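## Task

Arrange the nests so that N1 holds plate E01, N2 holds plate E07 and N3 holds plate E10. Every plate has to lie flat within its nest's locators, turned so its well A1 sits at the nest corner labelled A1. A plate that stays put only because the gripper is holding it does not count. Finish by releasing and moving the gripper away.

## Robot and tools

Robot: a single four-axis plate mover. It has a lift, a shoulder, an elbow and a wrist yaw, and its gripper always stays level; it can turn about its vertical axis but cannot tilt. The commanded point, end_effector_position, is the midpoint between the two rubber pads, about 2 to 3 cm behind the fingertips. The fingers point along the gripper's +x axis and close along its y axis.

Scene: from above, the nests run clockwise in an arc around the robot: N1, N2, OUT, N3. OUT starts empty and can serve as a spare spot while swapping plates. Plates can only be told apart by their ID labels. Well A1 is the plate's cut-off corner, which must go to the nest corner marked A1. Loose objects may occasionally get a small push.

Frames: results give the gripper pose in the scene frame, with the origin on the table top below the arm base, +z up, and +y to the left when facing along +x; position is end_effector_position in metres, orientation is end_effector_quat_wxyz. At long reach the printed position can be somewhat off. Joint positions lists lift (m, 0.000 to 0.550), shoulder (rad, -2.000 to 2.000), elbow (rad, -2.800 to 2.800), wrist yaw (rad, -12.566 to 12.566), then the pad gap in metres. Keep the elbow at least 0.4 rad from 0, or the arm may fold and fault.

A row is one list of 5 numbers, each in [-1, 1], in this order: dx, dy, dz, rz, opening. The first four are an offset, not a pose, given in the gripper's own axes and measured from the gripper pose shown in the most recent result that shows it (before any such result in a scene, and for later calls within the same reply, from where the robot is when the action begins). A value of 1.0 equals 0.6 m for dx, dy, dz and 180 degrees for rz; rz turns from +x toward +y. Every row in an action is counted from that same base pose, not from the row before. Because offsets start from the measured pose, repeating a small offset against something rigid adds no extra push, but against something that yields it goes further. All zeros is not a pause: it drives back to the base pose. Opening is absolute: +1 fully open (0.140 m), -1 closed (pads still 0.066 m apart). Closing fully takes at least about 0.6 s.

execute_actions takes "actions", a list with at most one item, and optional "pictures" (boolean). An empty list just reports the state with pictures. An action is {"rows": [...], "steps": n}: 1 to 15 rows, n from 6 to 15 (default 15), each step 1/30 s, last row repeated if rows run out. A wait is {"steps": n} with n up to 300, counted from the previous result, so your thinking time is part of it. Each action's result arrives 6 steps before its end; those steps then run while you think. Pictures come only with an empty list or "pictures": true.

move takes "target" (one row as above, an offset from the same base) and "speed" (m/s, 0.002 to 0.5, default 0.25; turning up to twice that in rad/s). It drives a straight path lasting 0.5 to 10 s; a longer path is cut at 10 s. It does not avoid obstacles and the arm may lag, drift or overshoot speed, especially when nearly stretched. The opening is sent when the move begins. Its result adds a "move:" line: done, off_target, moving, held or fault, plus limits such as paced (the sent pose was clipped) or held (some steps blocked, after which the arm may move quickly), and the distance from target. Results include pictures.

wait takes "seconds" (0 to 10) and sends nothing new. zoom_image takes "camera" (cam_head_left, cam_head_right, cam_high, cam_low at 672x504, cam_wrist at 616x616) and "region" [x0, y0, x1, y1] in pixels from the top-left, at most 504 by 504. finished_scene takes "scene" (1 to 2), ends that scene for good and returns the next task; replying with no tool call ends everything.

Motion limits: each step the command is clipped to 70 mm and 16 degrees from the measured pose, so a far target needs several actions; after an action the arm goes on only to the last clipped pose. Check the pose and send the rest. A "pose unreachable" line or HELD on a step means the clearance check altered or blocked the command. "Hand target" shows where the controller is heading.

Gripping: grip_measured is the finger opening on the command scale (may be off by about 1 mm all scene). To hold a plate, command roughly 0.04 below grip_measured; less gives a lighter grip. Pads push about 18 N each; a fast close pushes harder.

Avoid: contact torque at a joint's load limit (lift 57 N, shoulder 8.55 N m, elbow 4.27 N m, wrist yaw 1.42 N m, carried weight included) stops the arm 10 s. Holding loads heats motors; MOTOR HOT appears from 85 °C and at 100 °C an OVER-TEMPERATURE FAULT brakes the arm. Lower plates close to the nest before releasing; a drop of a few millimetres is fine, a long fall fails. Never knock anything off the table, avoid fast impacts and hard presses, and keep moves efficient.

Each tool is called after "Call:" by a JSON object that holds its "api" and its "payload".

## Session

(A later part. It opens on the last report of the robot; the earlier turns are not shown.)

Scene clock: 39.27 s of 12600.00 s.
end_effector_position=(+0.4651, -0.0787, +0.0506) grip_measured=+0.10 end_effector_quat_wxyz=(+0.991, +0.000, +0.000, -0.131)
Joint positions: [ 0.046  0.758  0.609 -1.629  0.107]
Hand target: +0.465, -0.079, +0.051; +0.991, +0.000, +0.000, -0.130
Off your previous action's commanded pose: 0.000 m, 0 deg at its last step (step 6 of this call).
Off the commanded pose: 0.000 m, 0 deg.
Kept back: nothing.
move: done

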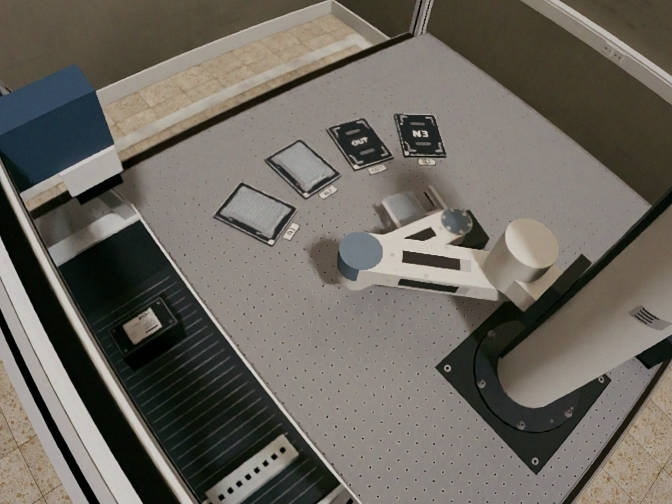

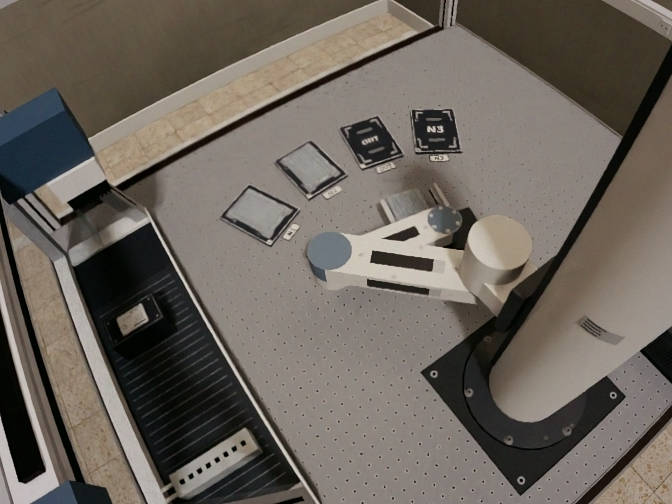

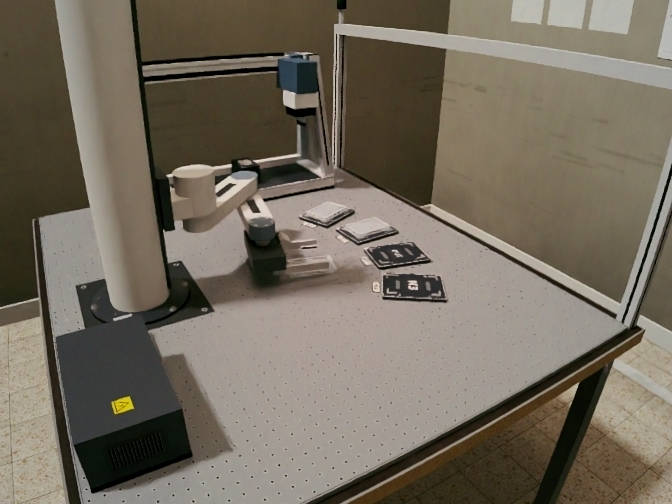

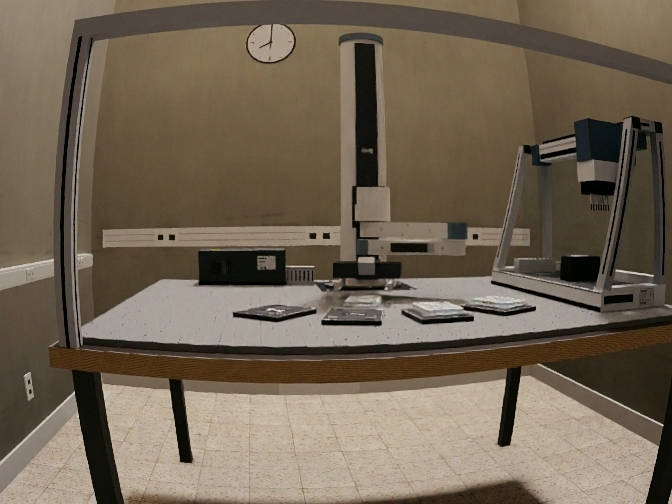

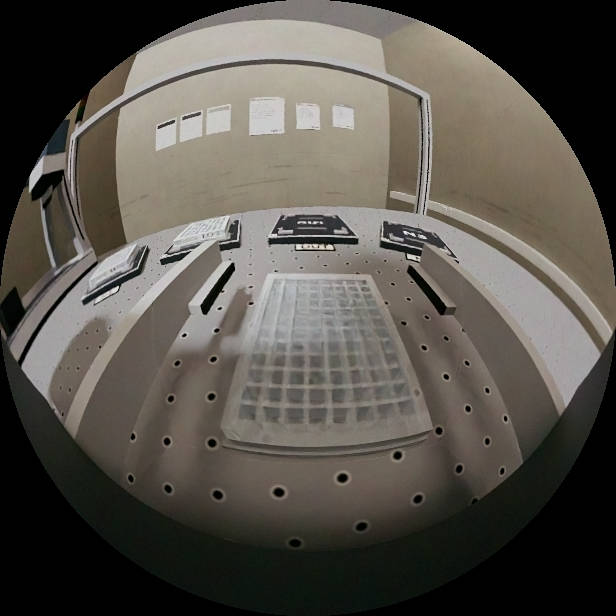

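Call:
{"api": "move", "payload": {"target": [0.0003, 0.0006, -0.0513, 0.0003, -0.1], "speed": 0.07}}

Call:
{"api": "execute_actions", "payload": {"actions": [{"rows": [[0,0,0,0,-0.25],[0,0,0,0,-0.36],[0,0,0,0,-0.4],[0,0,0,0,-0.42],[0,0,0,0,-0.44],[0,0,0,0,-0.46],[0,0,0,0,-0.48],[0,0,0,0,-0.5],[0,0,0,0,-0.52],[0,0,0,0,-0.54],[0,0,0,0,-0.55]], "steps": 14}]}}

Call:
{"api": "move", "payload": {"target": [0, 0, 0.042, 0, -0.55], "speed": 0.07}}

Call:
{"api": "zoom_image", "payload": {"camera": "cam_wrist", "region": [280, 340, 380, 450]}}

Scene clock: 40.63 s of 12600.00 s.
end_effector_position=(+0.4653, -0.0785, +0.0198) grip_measured=-0.10 end_effector_quat_wxyz=(+0.991, +0.000, +0.000, -0.130)
Joint positions: [ 0.015  0.76   0.61  -1.63   0.099]
Hand target: +0.465, -0.078, +0.020; +0.992, +0.000, +0.000, -0.130
Off the commanded pose: 0.000 m, 0 deg.
Kept back: nothing.
move: done

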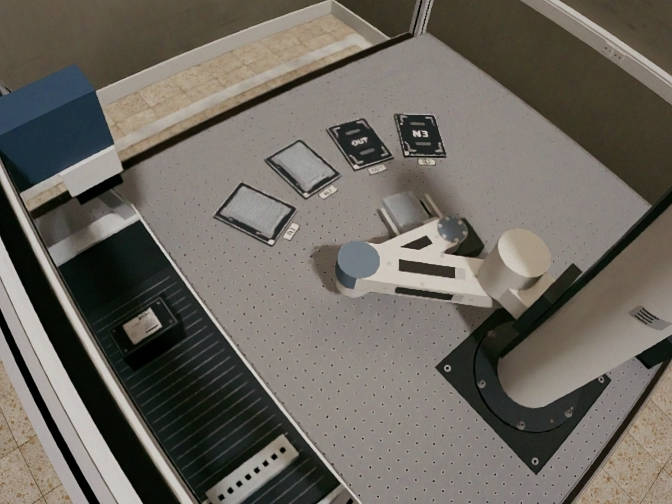

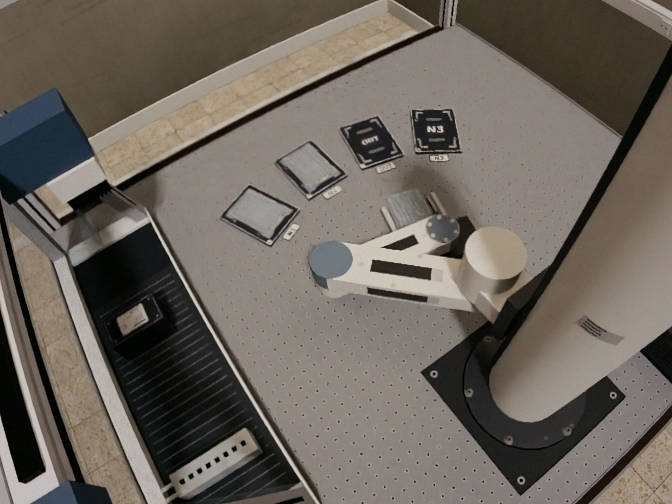

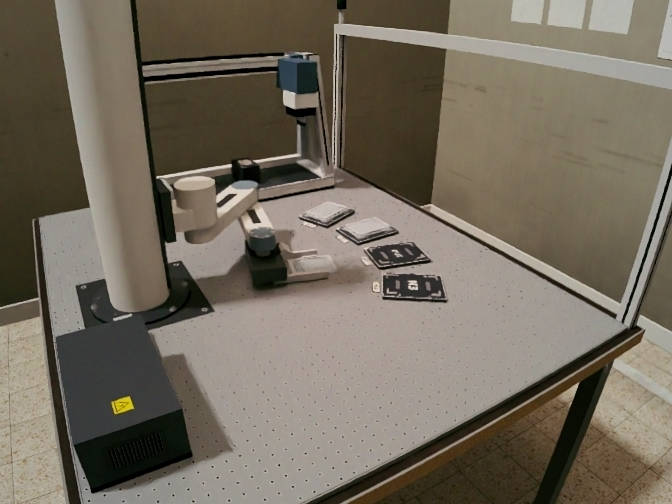

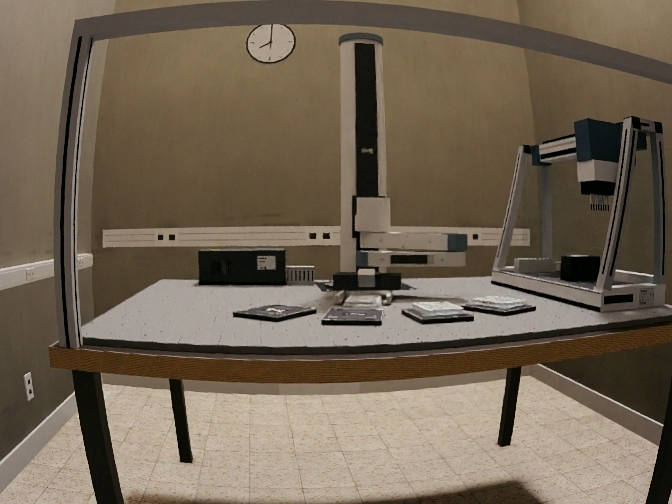

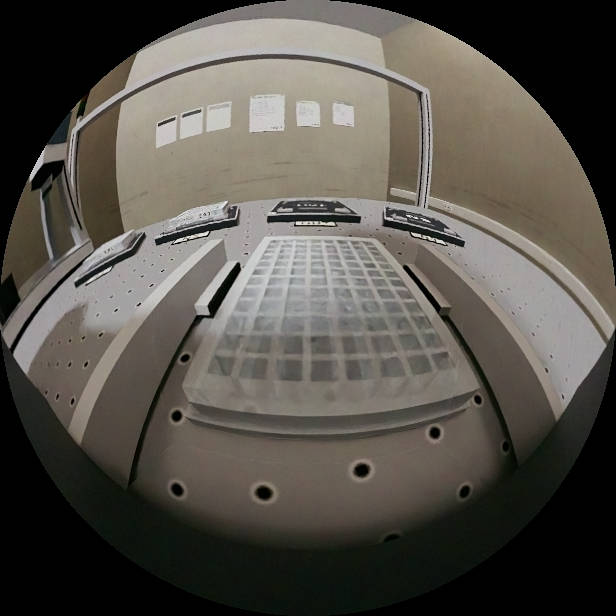

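Scene clock: 40.90 s of 12600.00 s.
end_effector_position=(+0.4653, -0.0785, +0.0198) grip_measured=-0.48 end_effector_quat_wxyz=(+0.991, +0.000, +0.000, -0.130)
Joint positions: [ 0.015  0.76   0.61  -1.63   0.085]
Steps of this call (steps 1 to 8: the first 8 steps of this action). Readings (end_effector_position):
1: (+0.4653, -0.0785, +0.0198)
2: (+0.4653, -0.0785, +0.0198)
4: (+0.4653, -0.0785, +0.0198)
8: the state above

Scene clock: 41.83 s of 12600.00 s.
end_effector_position=(+0.4653, -0.0785, +0.0450) grip_measured=-0.50 end_effector_quat_wxyz=(+0.991, +0.000, +0.000, -0.130)
Joint positions: [ 0.04   0.76   0.61  -1.63   0.085]
Hand target: +0.465, -0.078, +0.045; +0.991, +0.000, +0.000, -0.130
Off your previous action's commanded pose: 0.000 m, 0 deg at its last step (step 6 of this call).
Off the commanded pose: 0.000 m, 0 deg.
Kept back: nothing.
move: done

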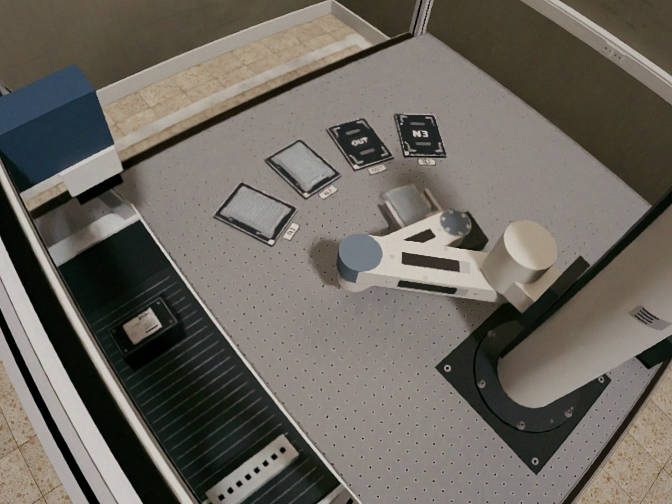

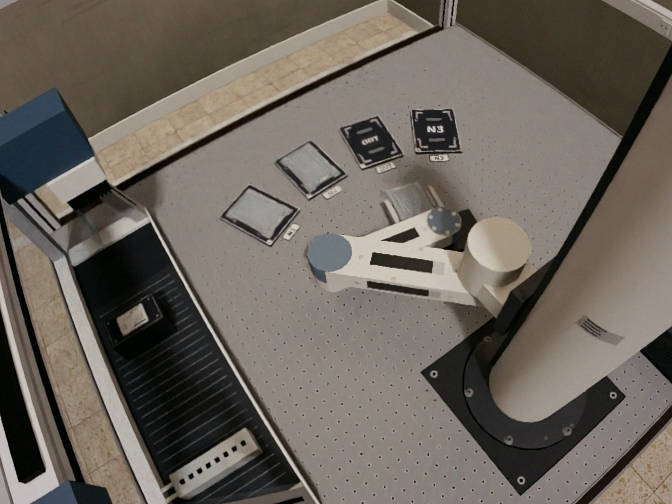

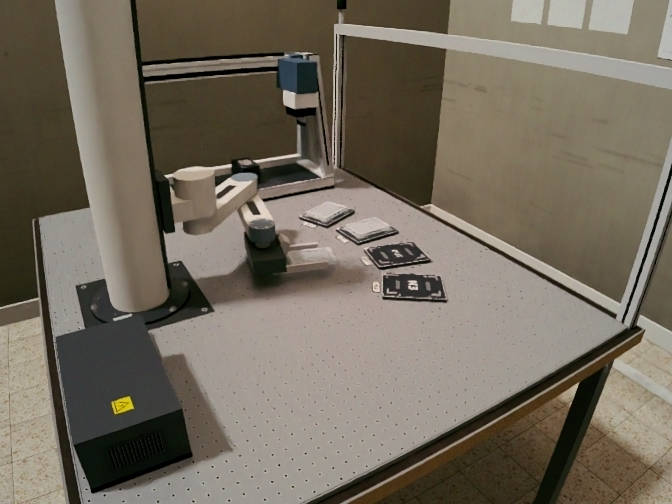

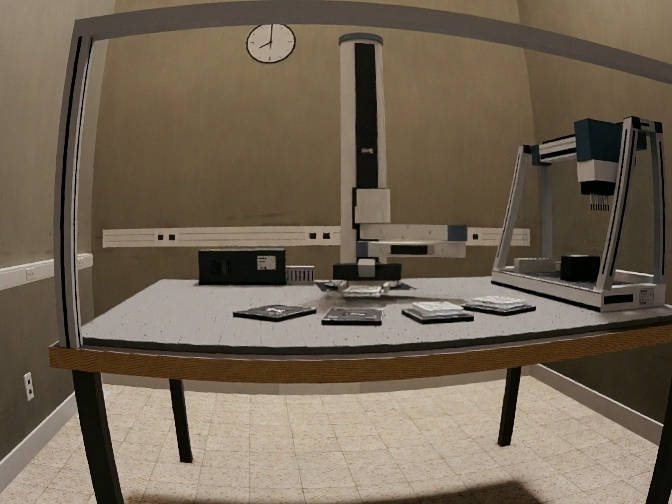

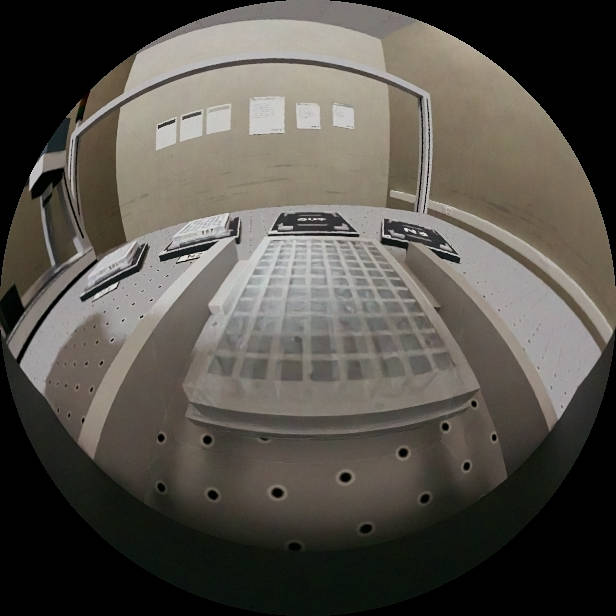

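Region (280, 340, 380, 450) of cam_wrist's 616x616 image, scaled by 4.582, with more detail than that image has; it fills the left 458 columns of this view, and the rest is white.

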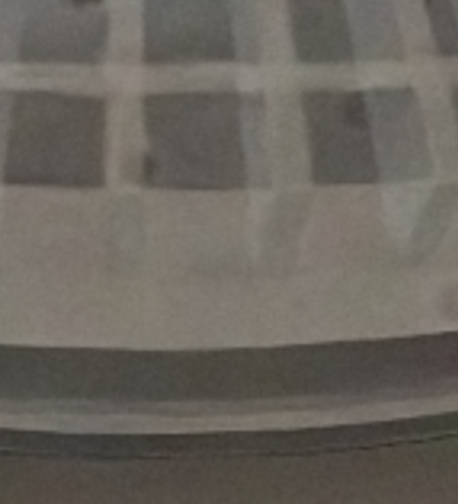

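Call:
{"api": "move", "payload": {"target": [0.383, -0.2926, -0.003, -0.1097, -0.55], "speed": 0.35}}

Scene clock: 43.47 s of 12600.00 s.
end_effector_position=(+0.6419, -0.3074, +0.0433) grip_measured=-0.50 end_effector_quat_wxyz=(+0.954, +0.000, +0.000, -0.298)
Joint positions: [ 0.038  0.005  1.87  -2.48   0.085]
Hand target: +0.642, -0.307, +0.043; +0.954, +0.000, +0.000, -0.298
Off the commanded pose: 0.000 m, 0 deg.
Kept back: nothing.
move: done

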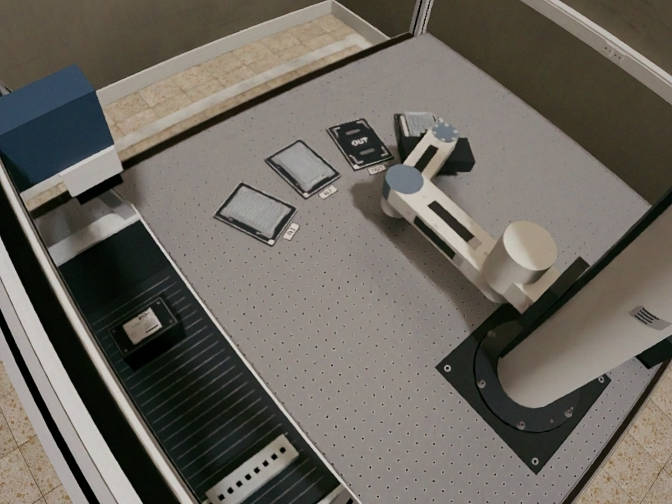

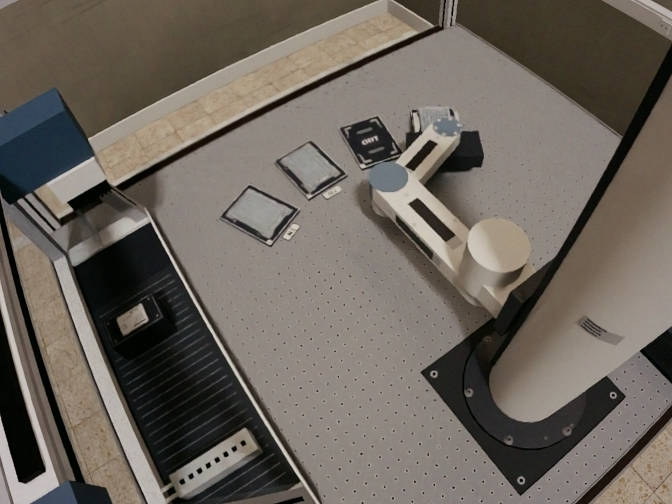

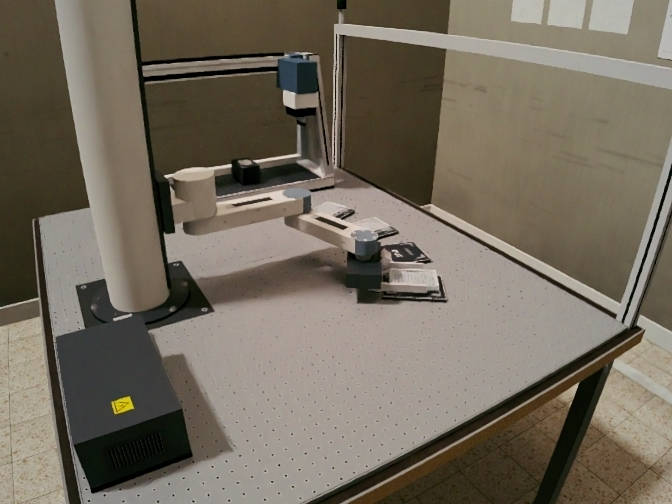

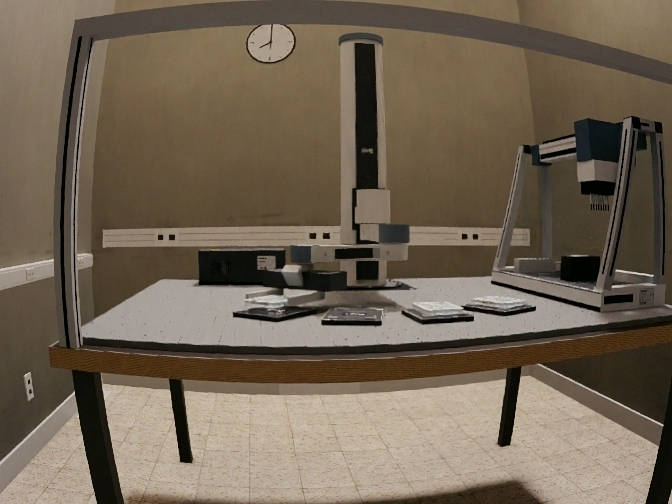

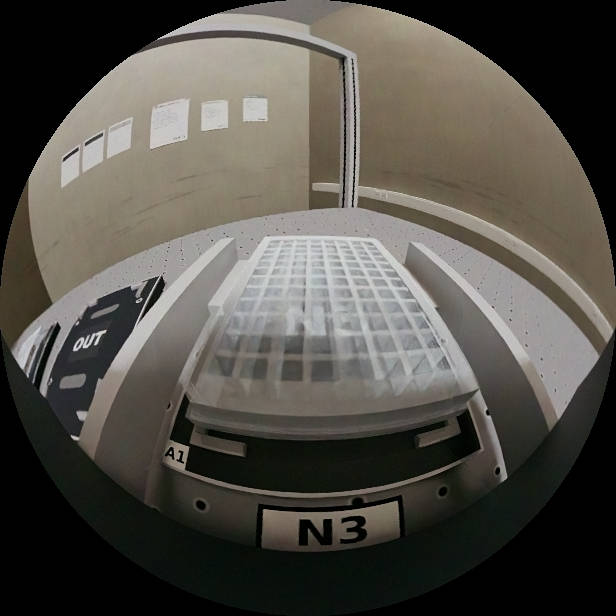

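Call:
{"api": "execute_actions", "payload": {"actions": [{"rows": [[0.0002,0.0003,-0.002,0.0002,-0.55],[0.0002,0.0003,-0.004,0.0002,-0.55],[0.0002,0.0003,-0.0055,0.0002,-0.55]], "steps": 8}]}}

Call:
{"api": "move", "payload": {"target": [0, 0, -0.0132, 0, -0.55], "speed": 0.013}}

Scene clock: 43.93 s of 12600.00 s.
end_effector_position=(+0.6420, -0.3073, +0.0423) grip_measured=-0.50 end_effector_quat_wxyz=(+0.955, +0.000, +0.000, -0.298)
Joint positions: [ 0.037  0.005  1.87  -2.48   0.085]
Steps of this call (steps 1 to 12: nothing new was sent; steps 13 to 14: the first 2 steps of this action). Readings (end_effector_position):
13: (+0.6419, -0.3074, +0.0432)
14: the state above

Scene clock: 45.00 s of 12600.00 s.
end_effector_position=(+0.6420, -0.3073, +0.0320) grip_measured=-0.50 end_effector_quat_wxyz=(+0.955, +0.000, +0.000, -0.298)
Joint positions: [ 0.027  0.005  1.87  -2.48   0.085]
Hand target: +0.642, -0.307, +0.032; +0.955, +0.000, +0.000, -0.298
Off your previous action's commanded pose: 0.000 m, 0 deg at its last step (step 6 of this call).
Off the commanded pose: 0.000 m, 0 deg.
Kept back: nothing.
move: done

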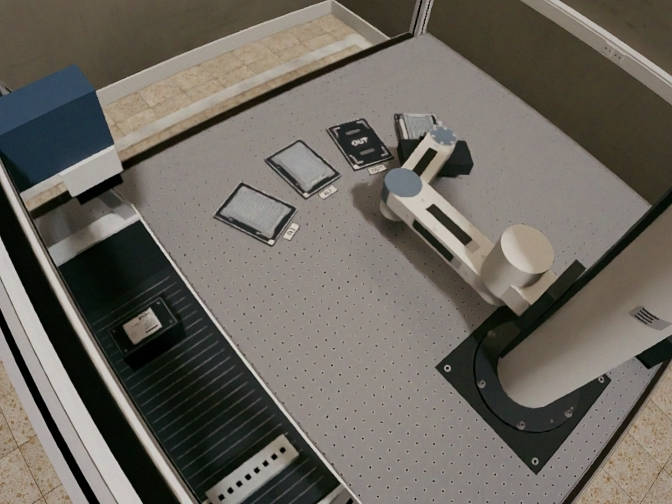

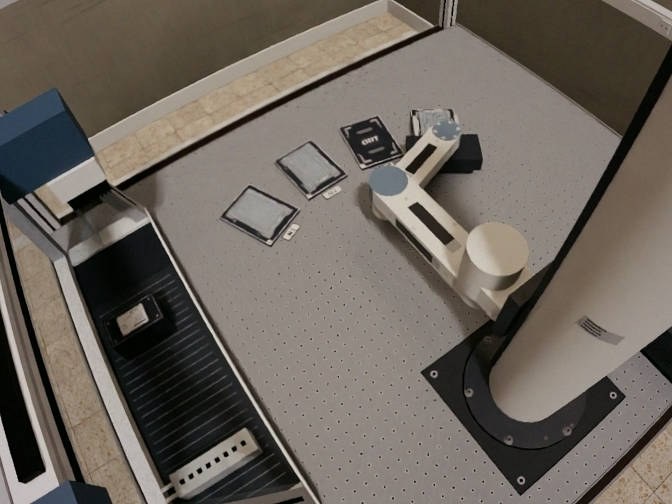

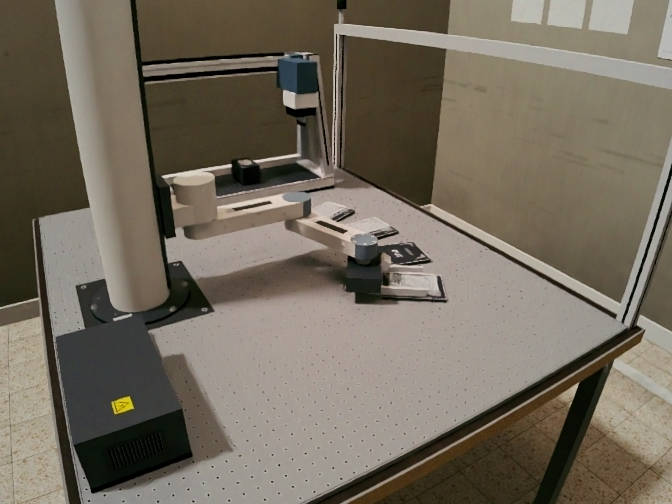

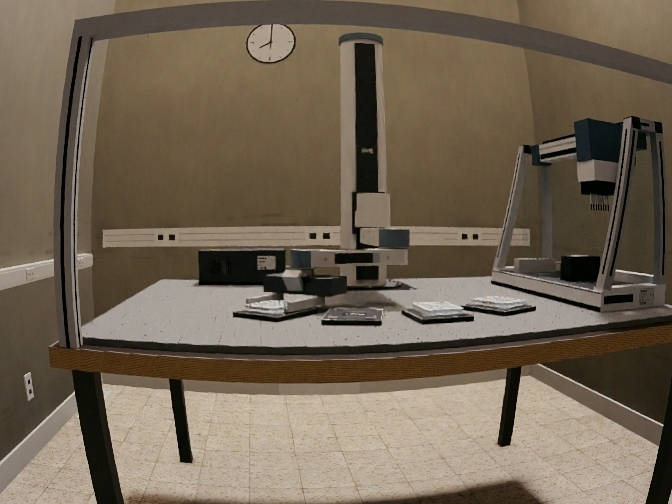

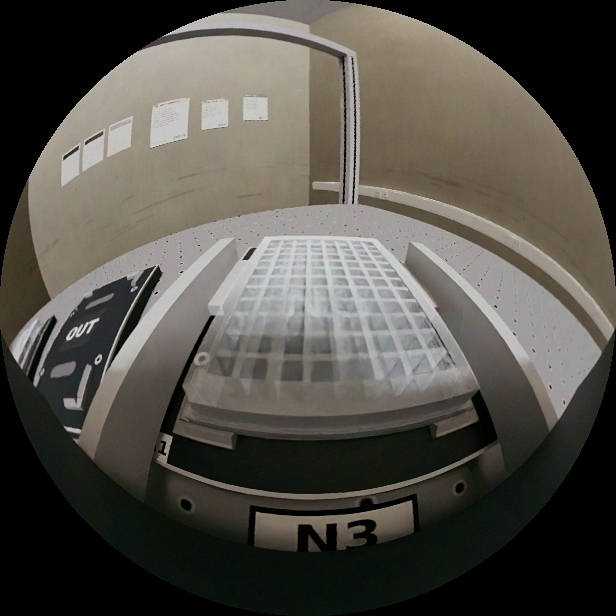

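Call:
{"api": "execute_actions", "payload": {"actions": [{"rows": [[0,0,-0.0002,0,-0.5],[0,0,-0.0002,0,-0.48],[0,0,-0.0002,0,-0.44],[0,0,-0.0002,0,-0.35],[0,0,-0.0002,0,-0.2],[0,0,-0.0002,0,0],[0,0,-0.0002,0,0],[0,0,0,0,0],[0,0,0.005,0,0],[0,0,0.012,0,0],[0,0,0.02,0,0],[0,0,0.027,0,0],[0,0,0.031,0,0]], "steps": 15}]}}

Call:
{"api": "move", "payload": {"target": [-0.3, 0.1, 0.08, 0.1, 0], "speed": 0.4}}

Scene clock: 45.60 s of 12600.00 s.
end_effector_position=(+0.6420, -0.3073, +0.0320) grip_measured=+0.00 end_effector_quat_wxyz=(+0.955, +0.000, +0.000, -0.298)
Joint positions: [ 0.027  0.005  1.87  -2.48   0.103]
Steps of this call (steps 1 to 9: nothing new was sent; steps 10 to 18: the first 9 steps of this action). Readings (end_effector_position):
10: (+0.6420, -0.3073, +0.0319)
11: (+0.6420, -0.3073, +0.0318)
13: (+0.6420, -0.3073, +0.0318)
17: (+0.6420, -0.3073, +0.0318)
18: the state above

Scene clock: 47.00 s of 12600.00 s.
end_effector_position=(+0.5281, -0.1556, +0.0986) grip_measured=+0.00 end_effector_quat_wxyz=(+0.989, +0.000, +0.000, -0.145)
Joint positions: [ 0.094  0.452  0.981 -1.725  0.103]
Hand target: +0.528, -0.156, +0.099; +0.989, +0.000, +0.000, -0.145
Off your previous action's commanded pose: 0.000 m, 0 deg at its last step (step 6 of this call).
Off the commanded pose: 0.000 m, 0 deg.
Kept back: nothing.
move: done

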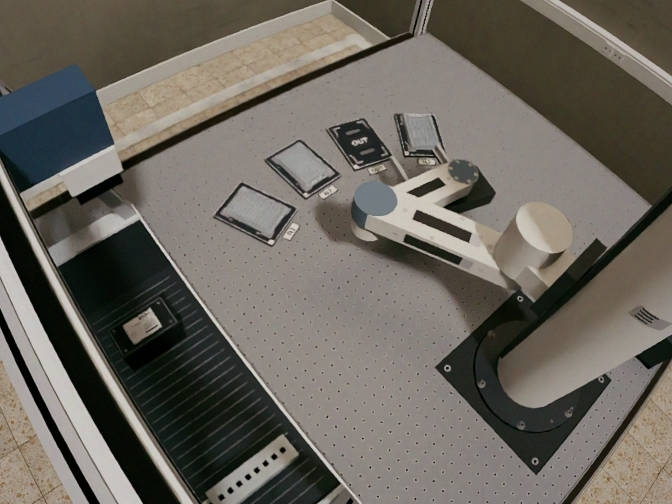

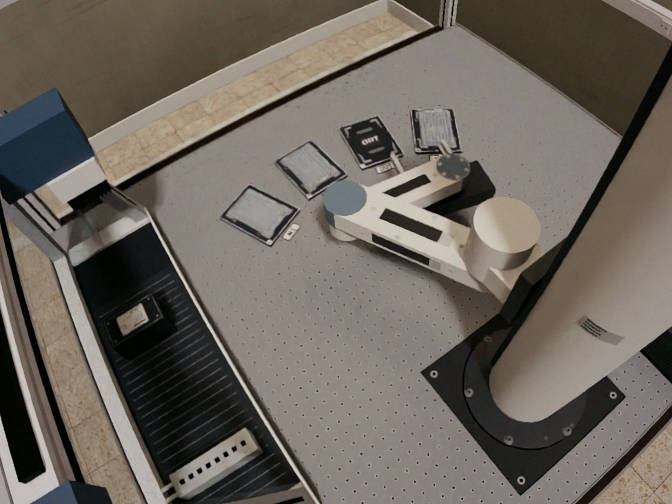

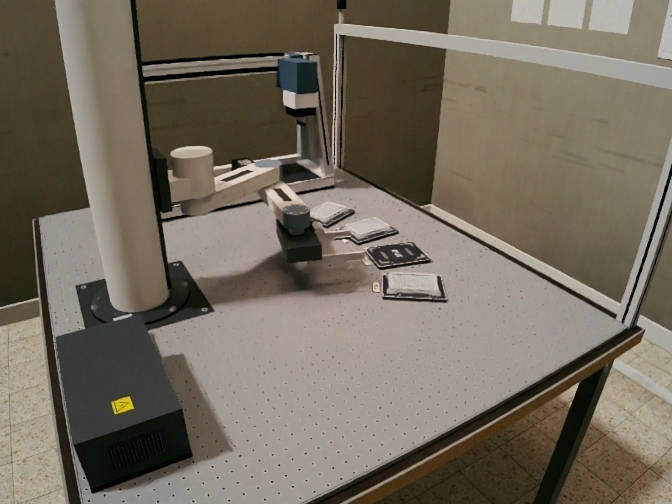

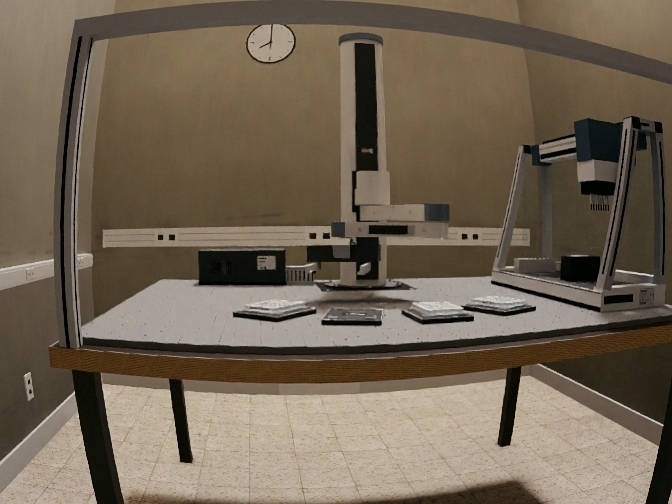

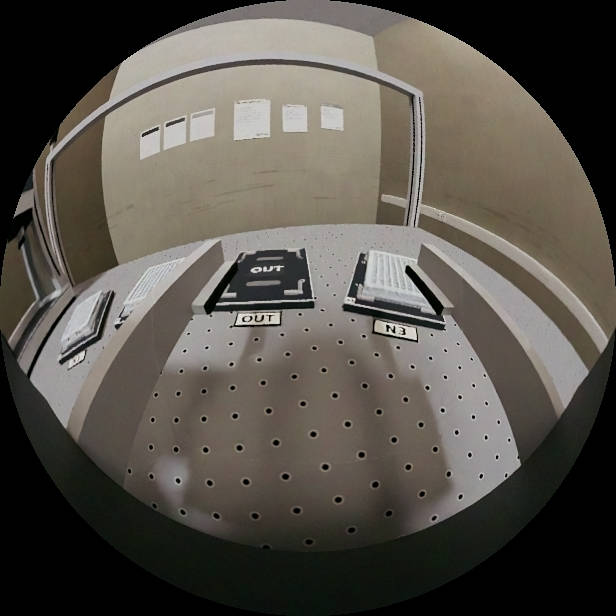

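Call:
{"api": "zoom_image", "payload": {"camera": "cam_low", "region": [220, 285, 550, 335]}}

Call:
{"api": "zoom_image", "payload": {"camera": "cam_head_left", "region": [200, 100, 460, 260]}}

Region (220, 285, 550, 335) of cam_low's 672x504 image, scaled by 1.527, with more detail than that image has; it fills the top 76 rows of this view, and the rest is white.

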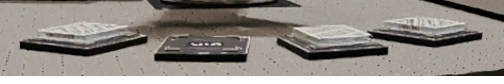

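Region (200, 100, 460, 260) of cam_head_left's 672x504 image, scaled by 1.938, with more detail than that image has; it fills the top 310 rows of this view, and the rest is white.

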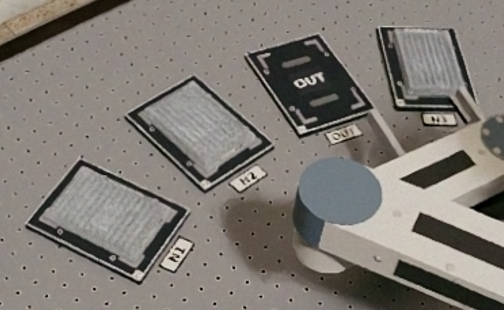

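Call:
{"api": "finished_scene", "payload": {"scene": 2}}

The scene is finished: the task was done.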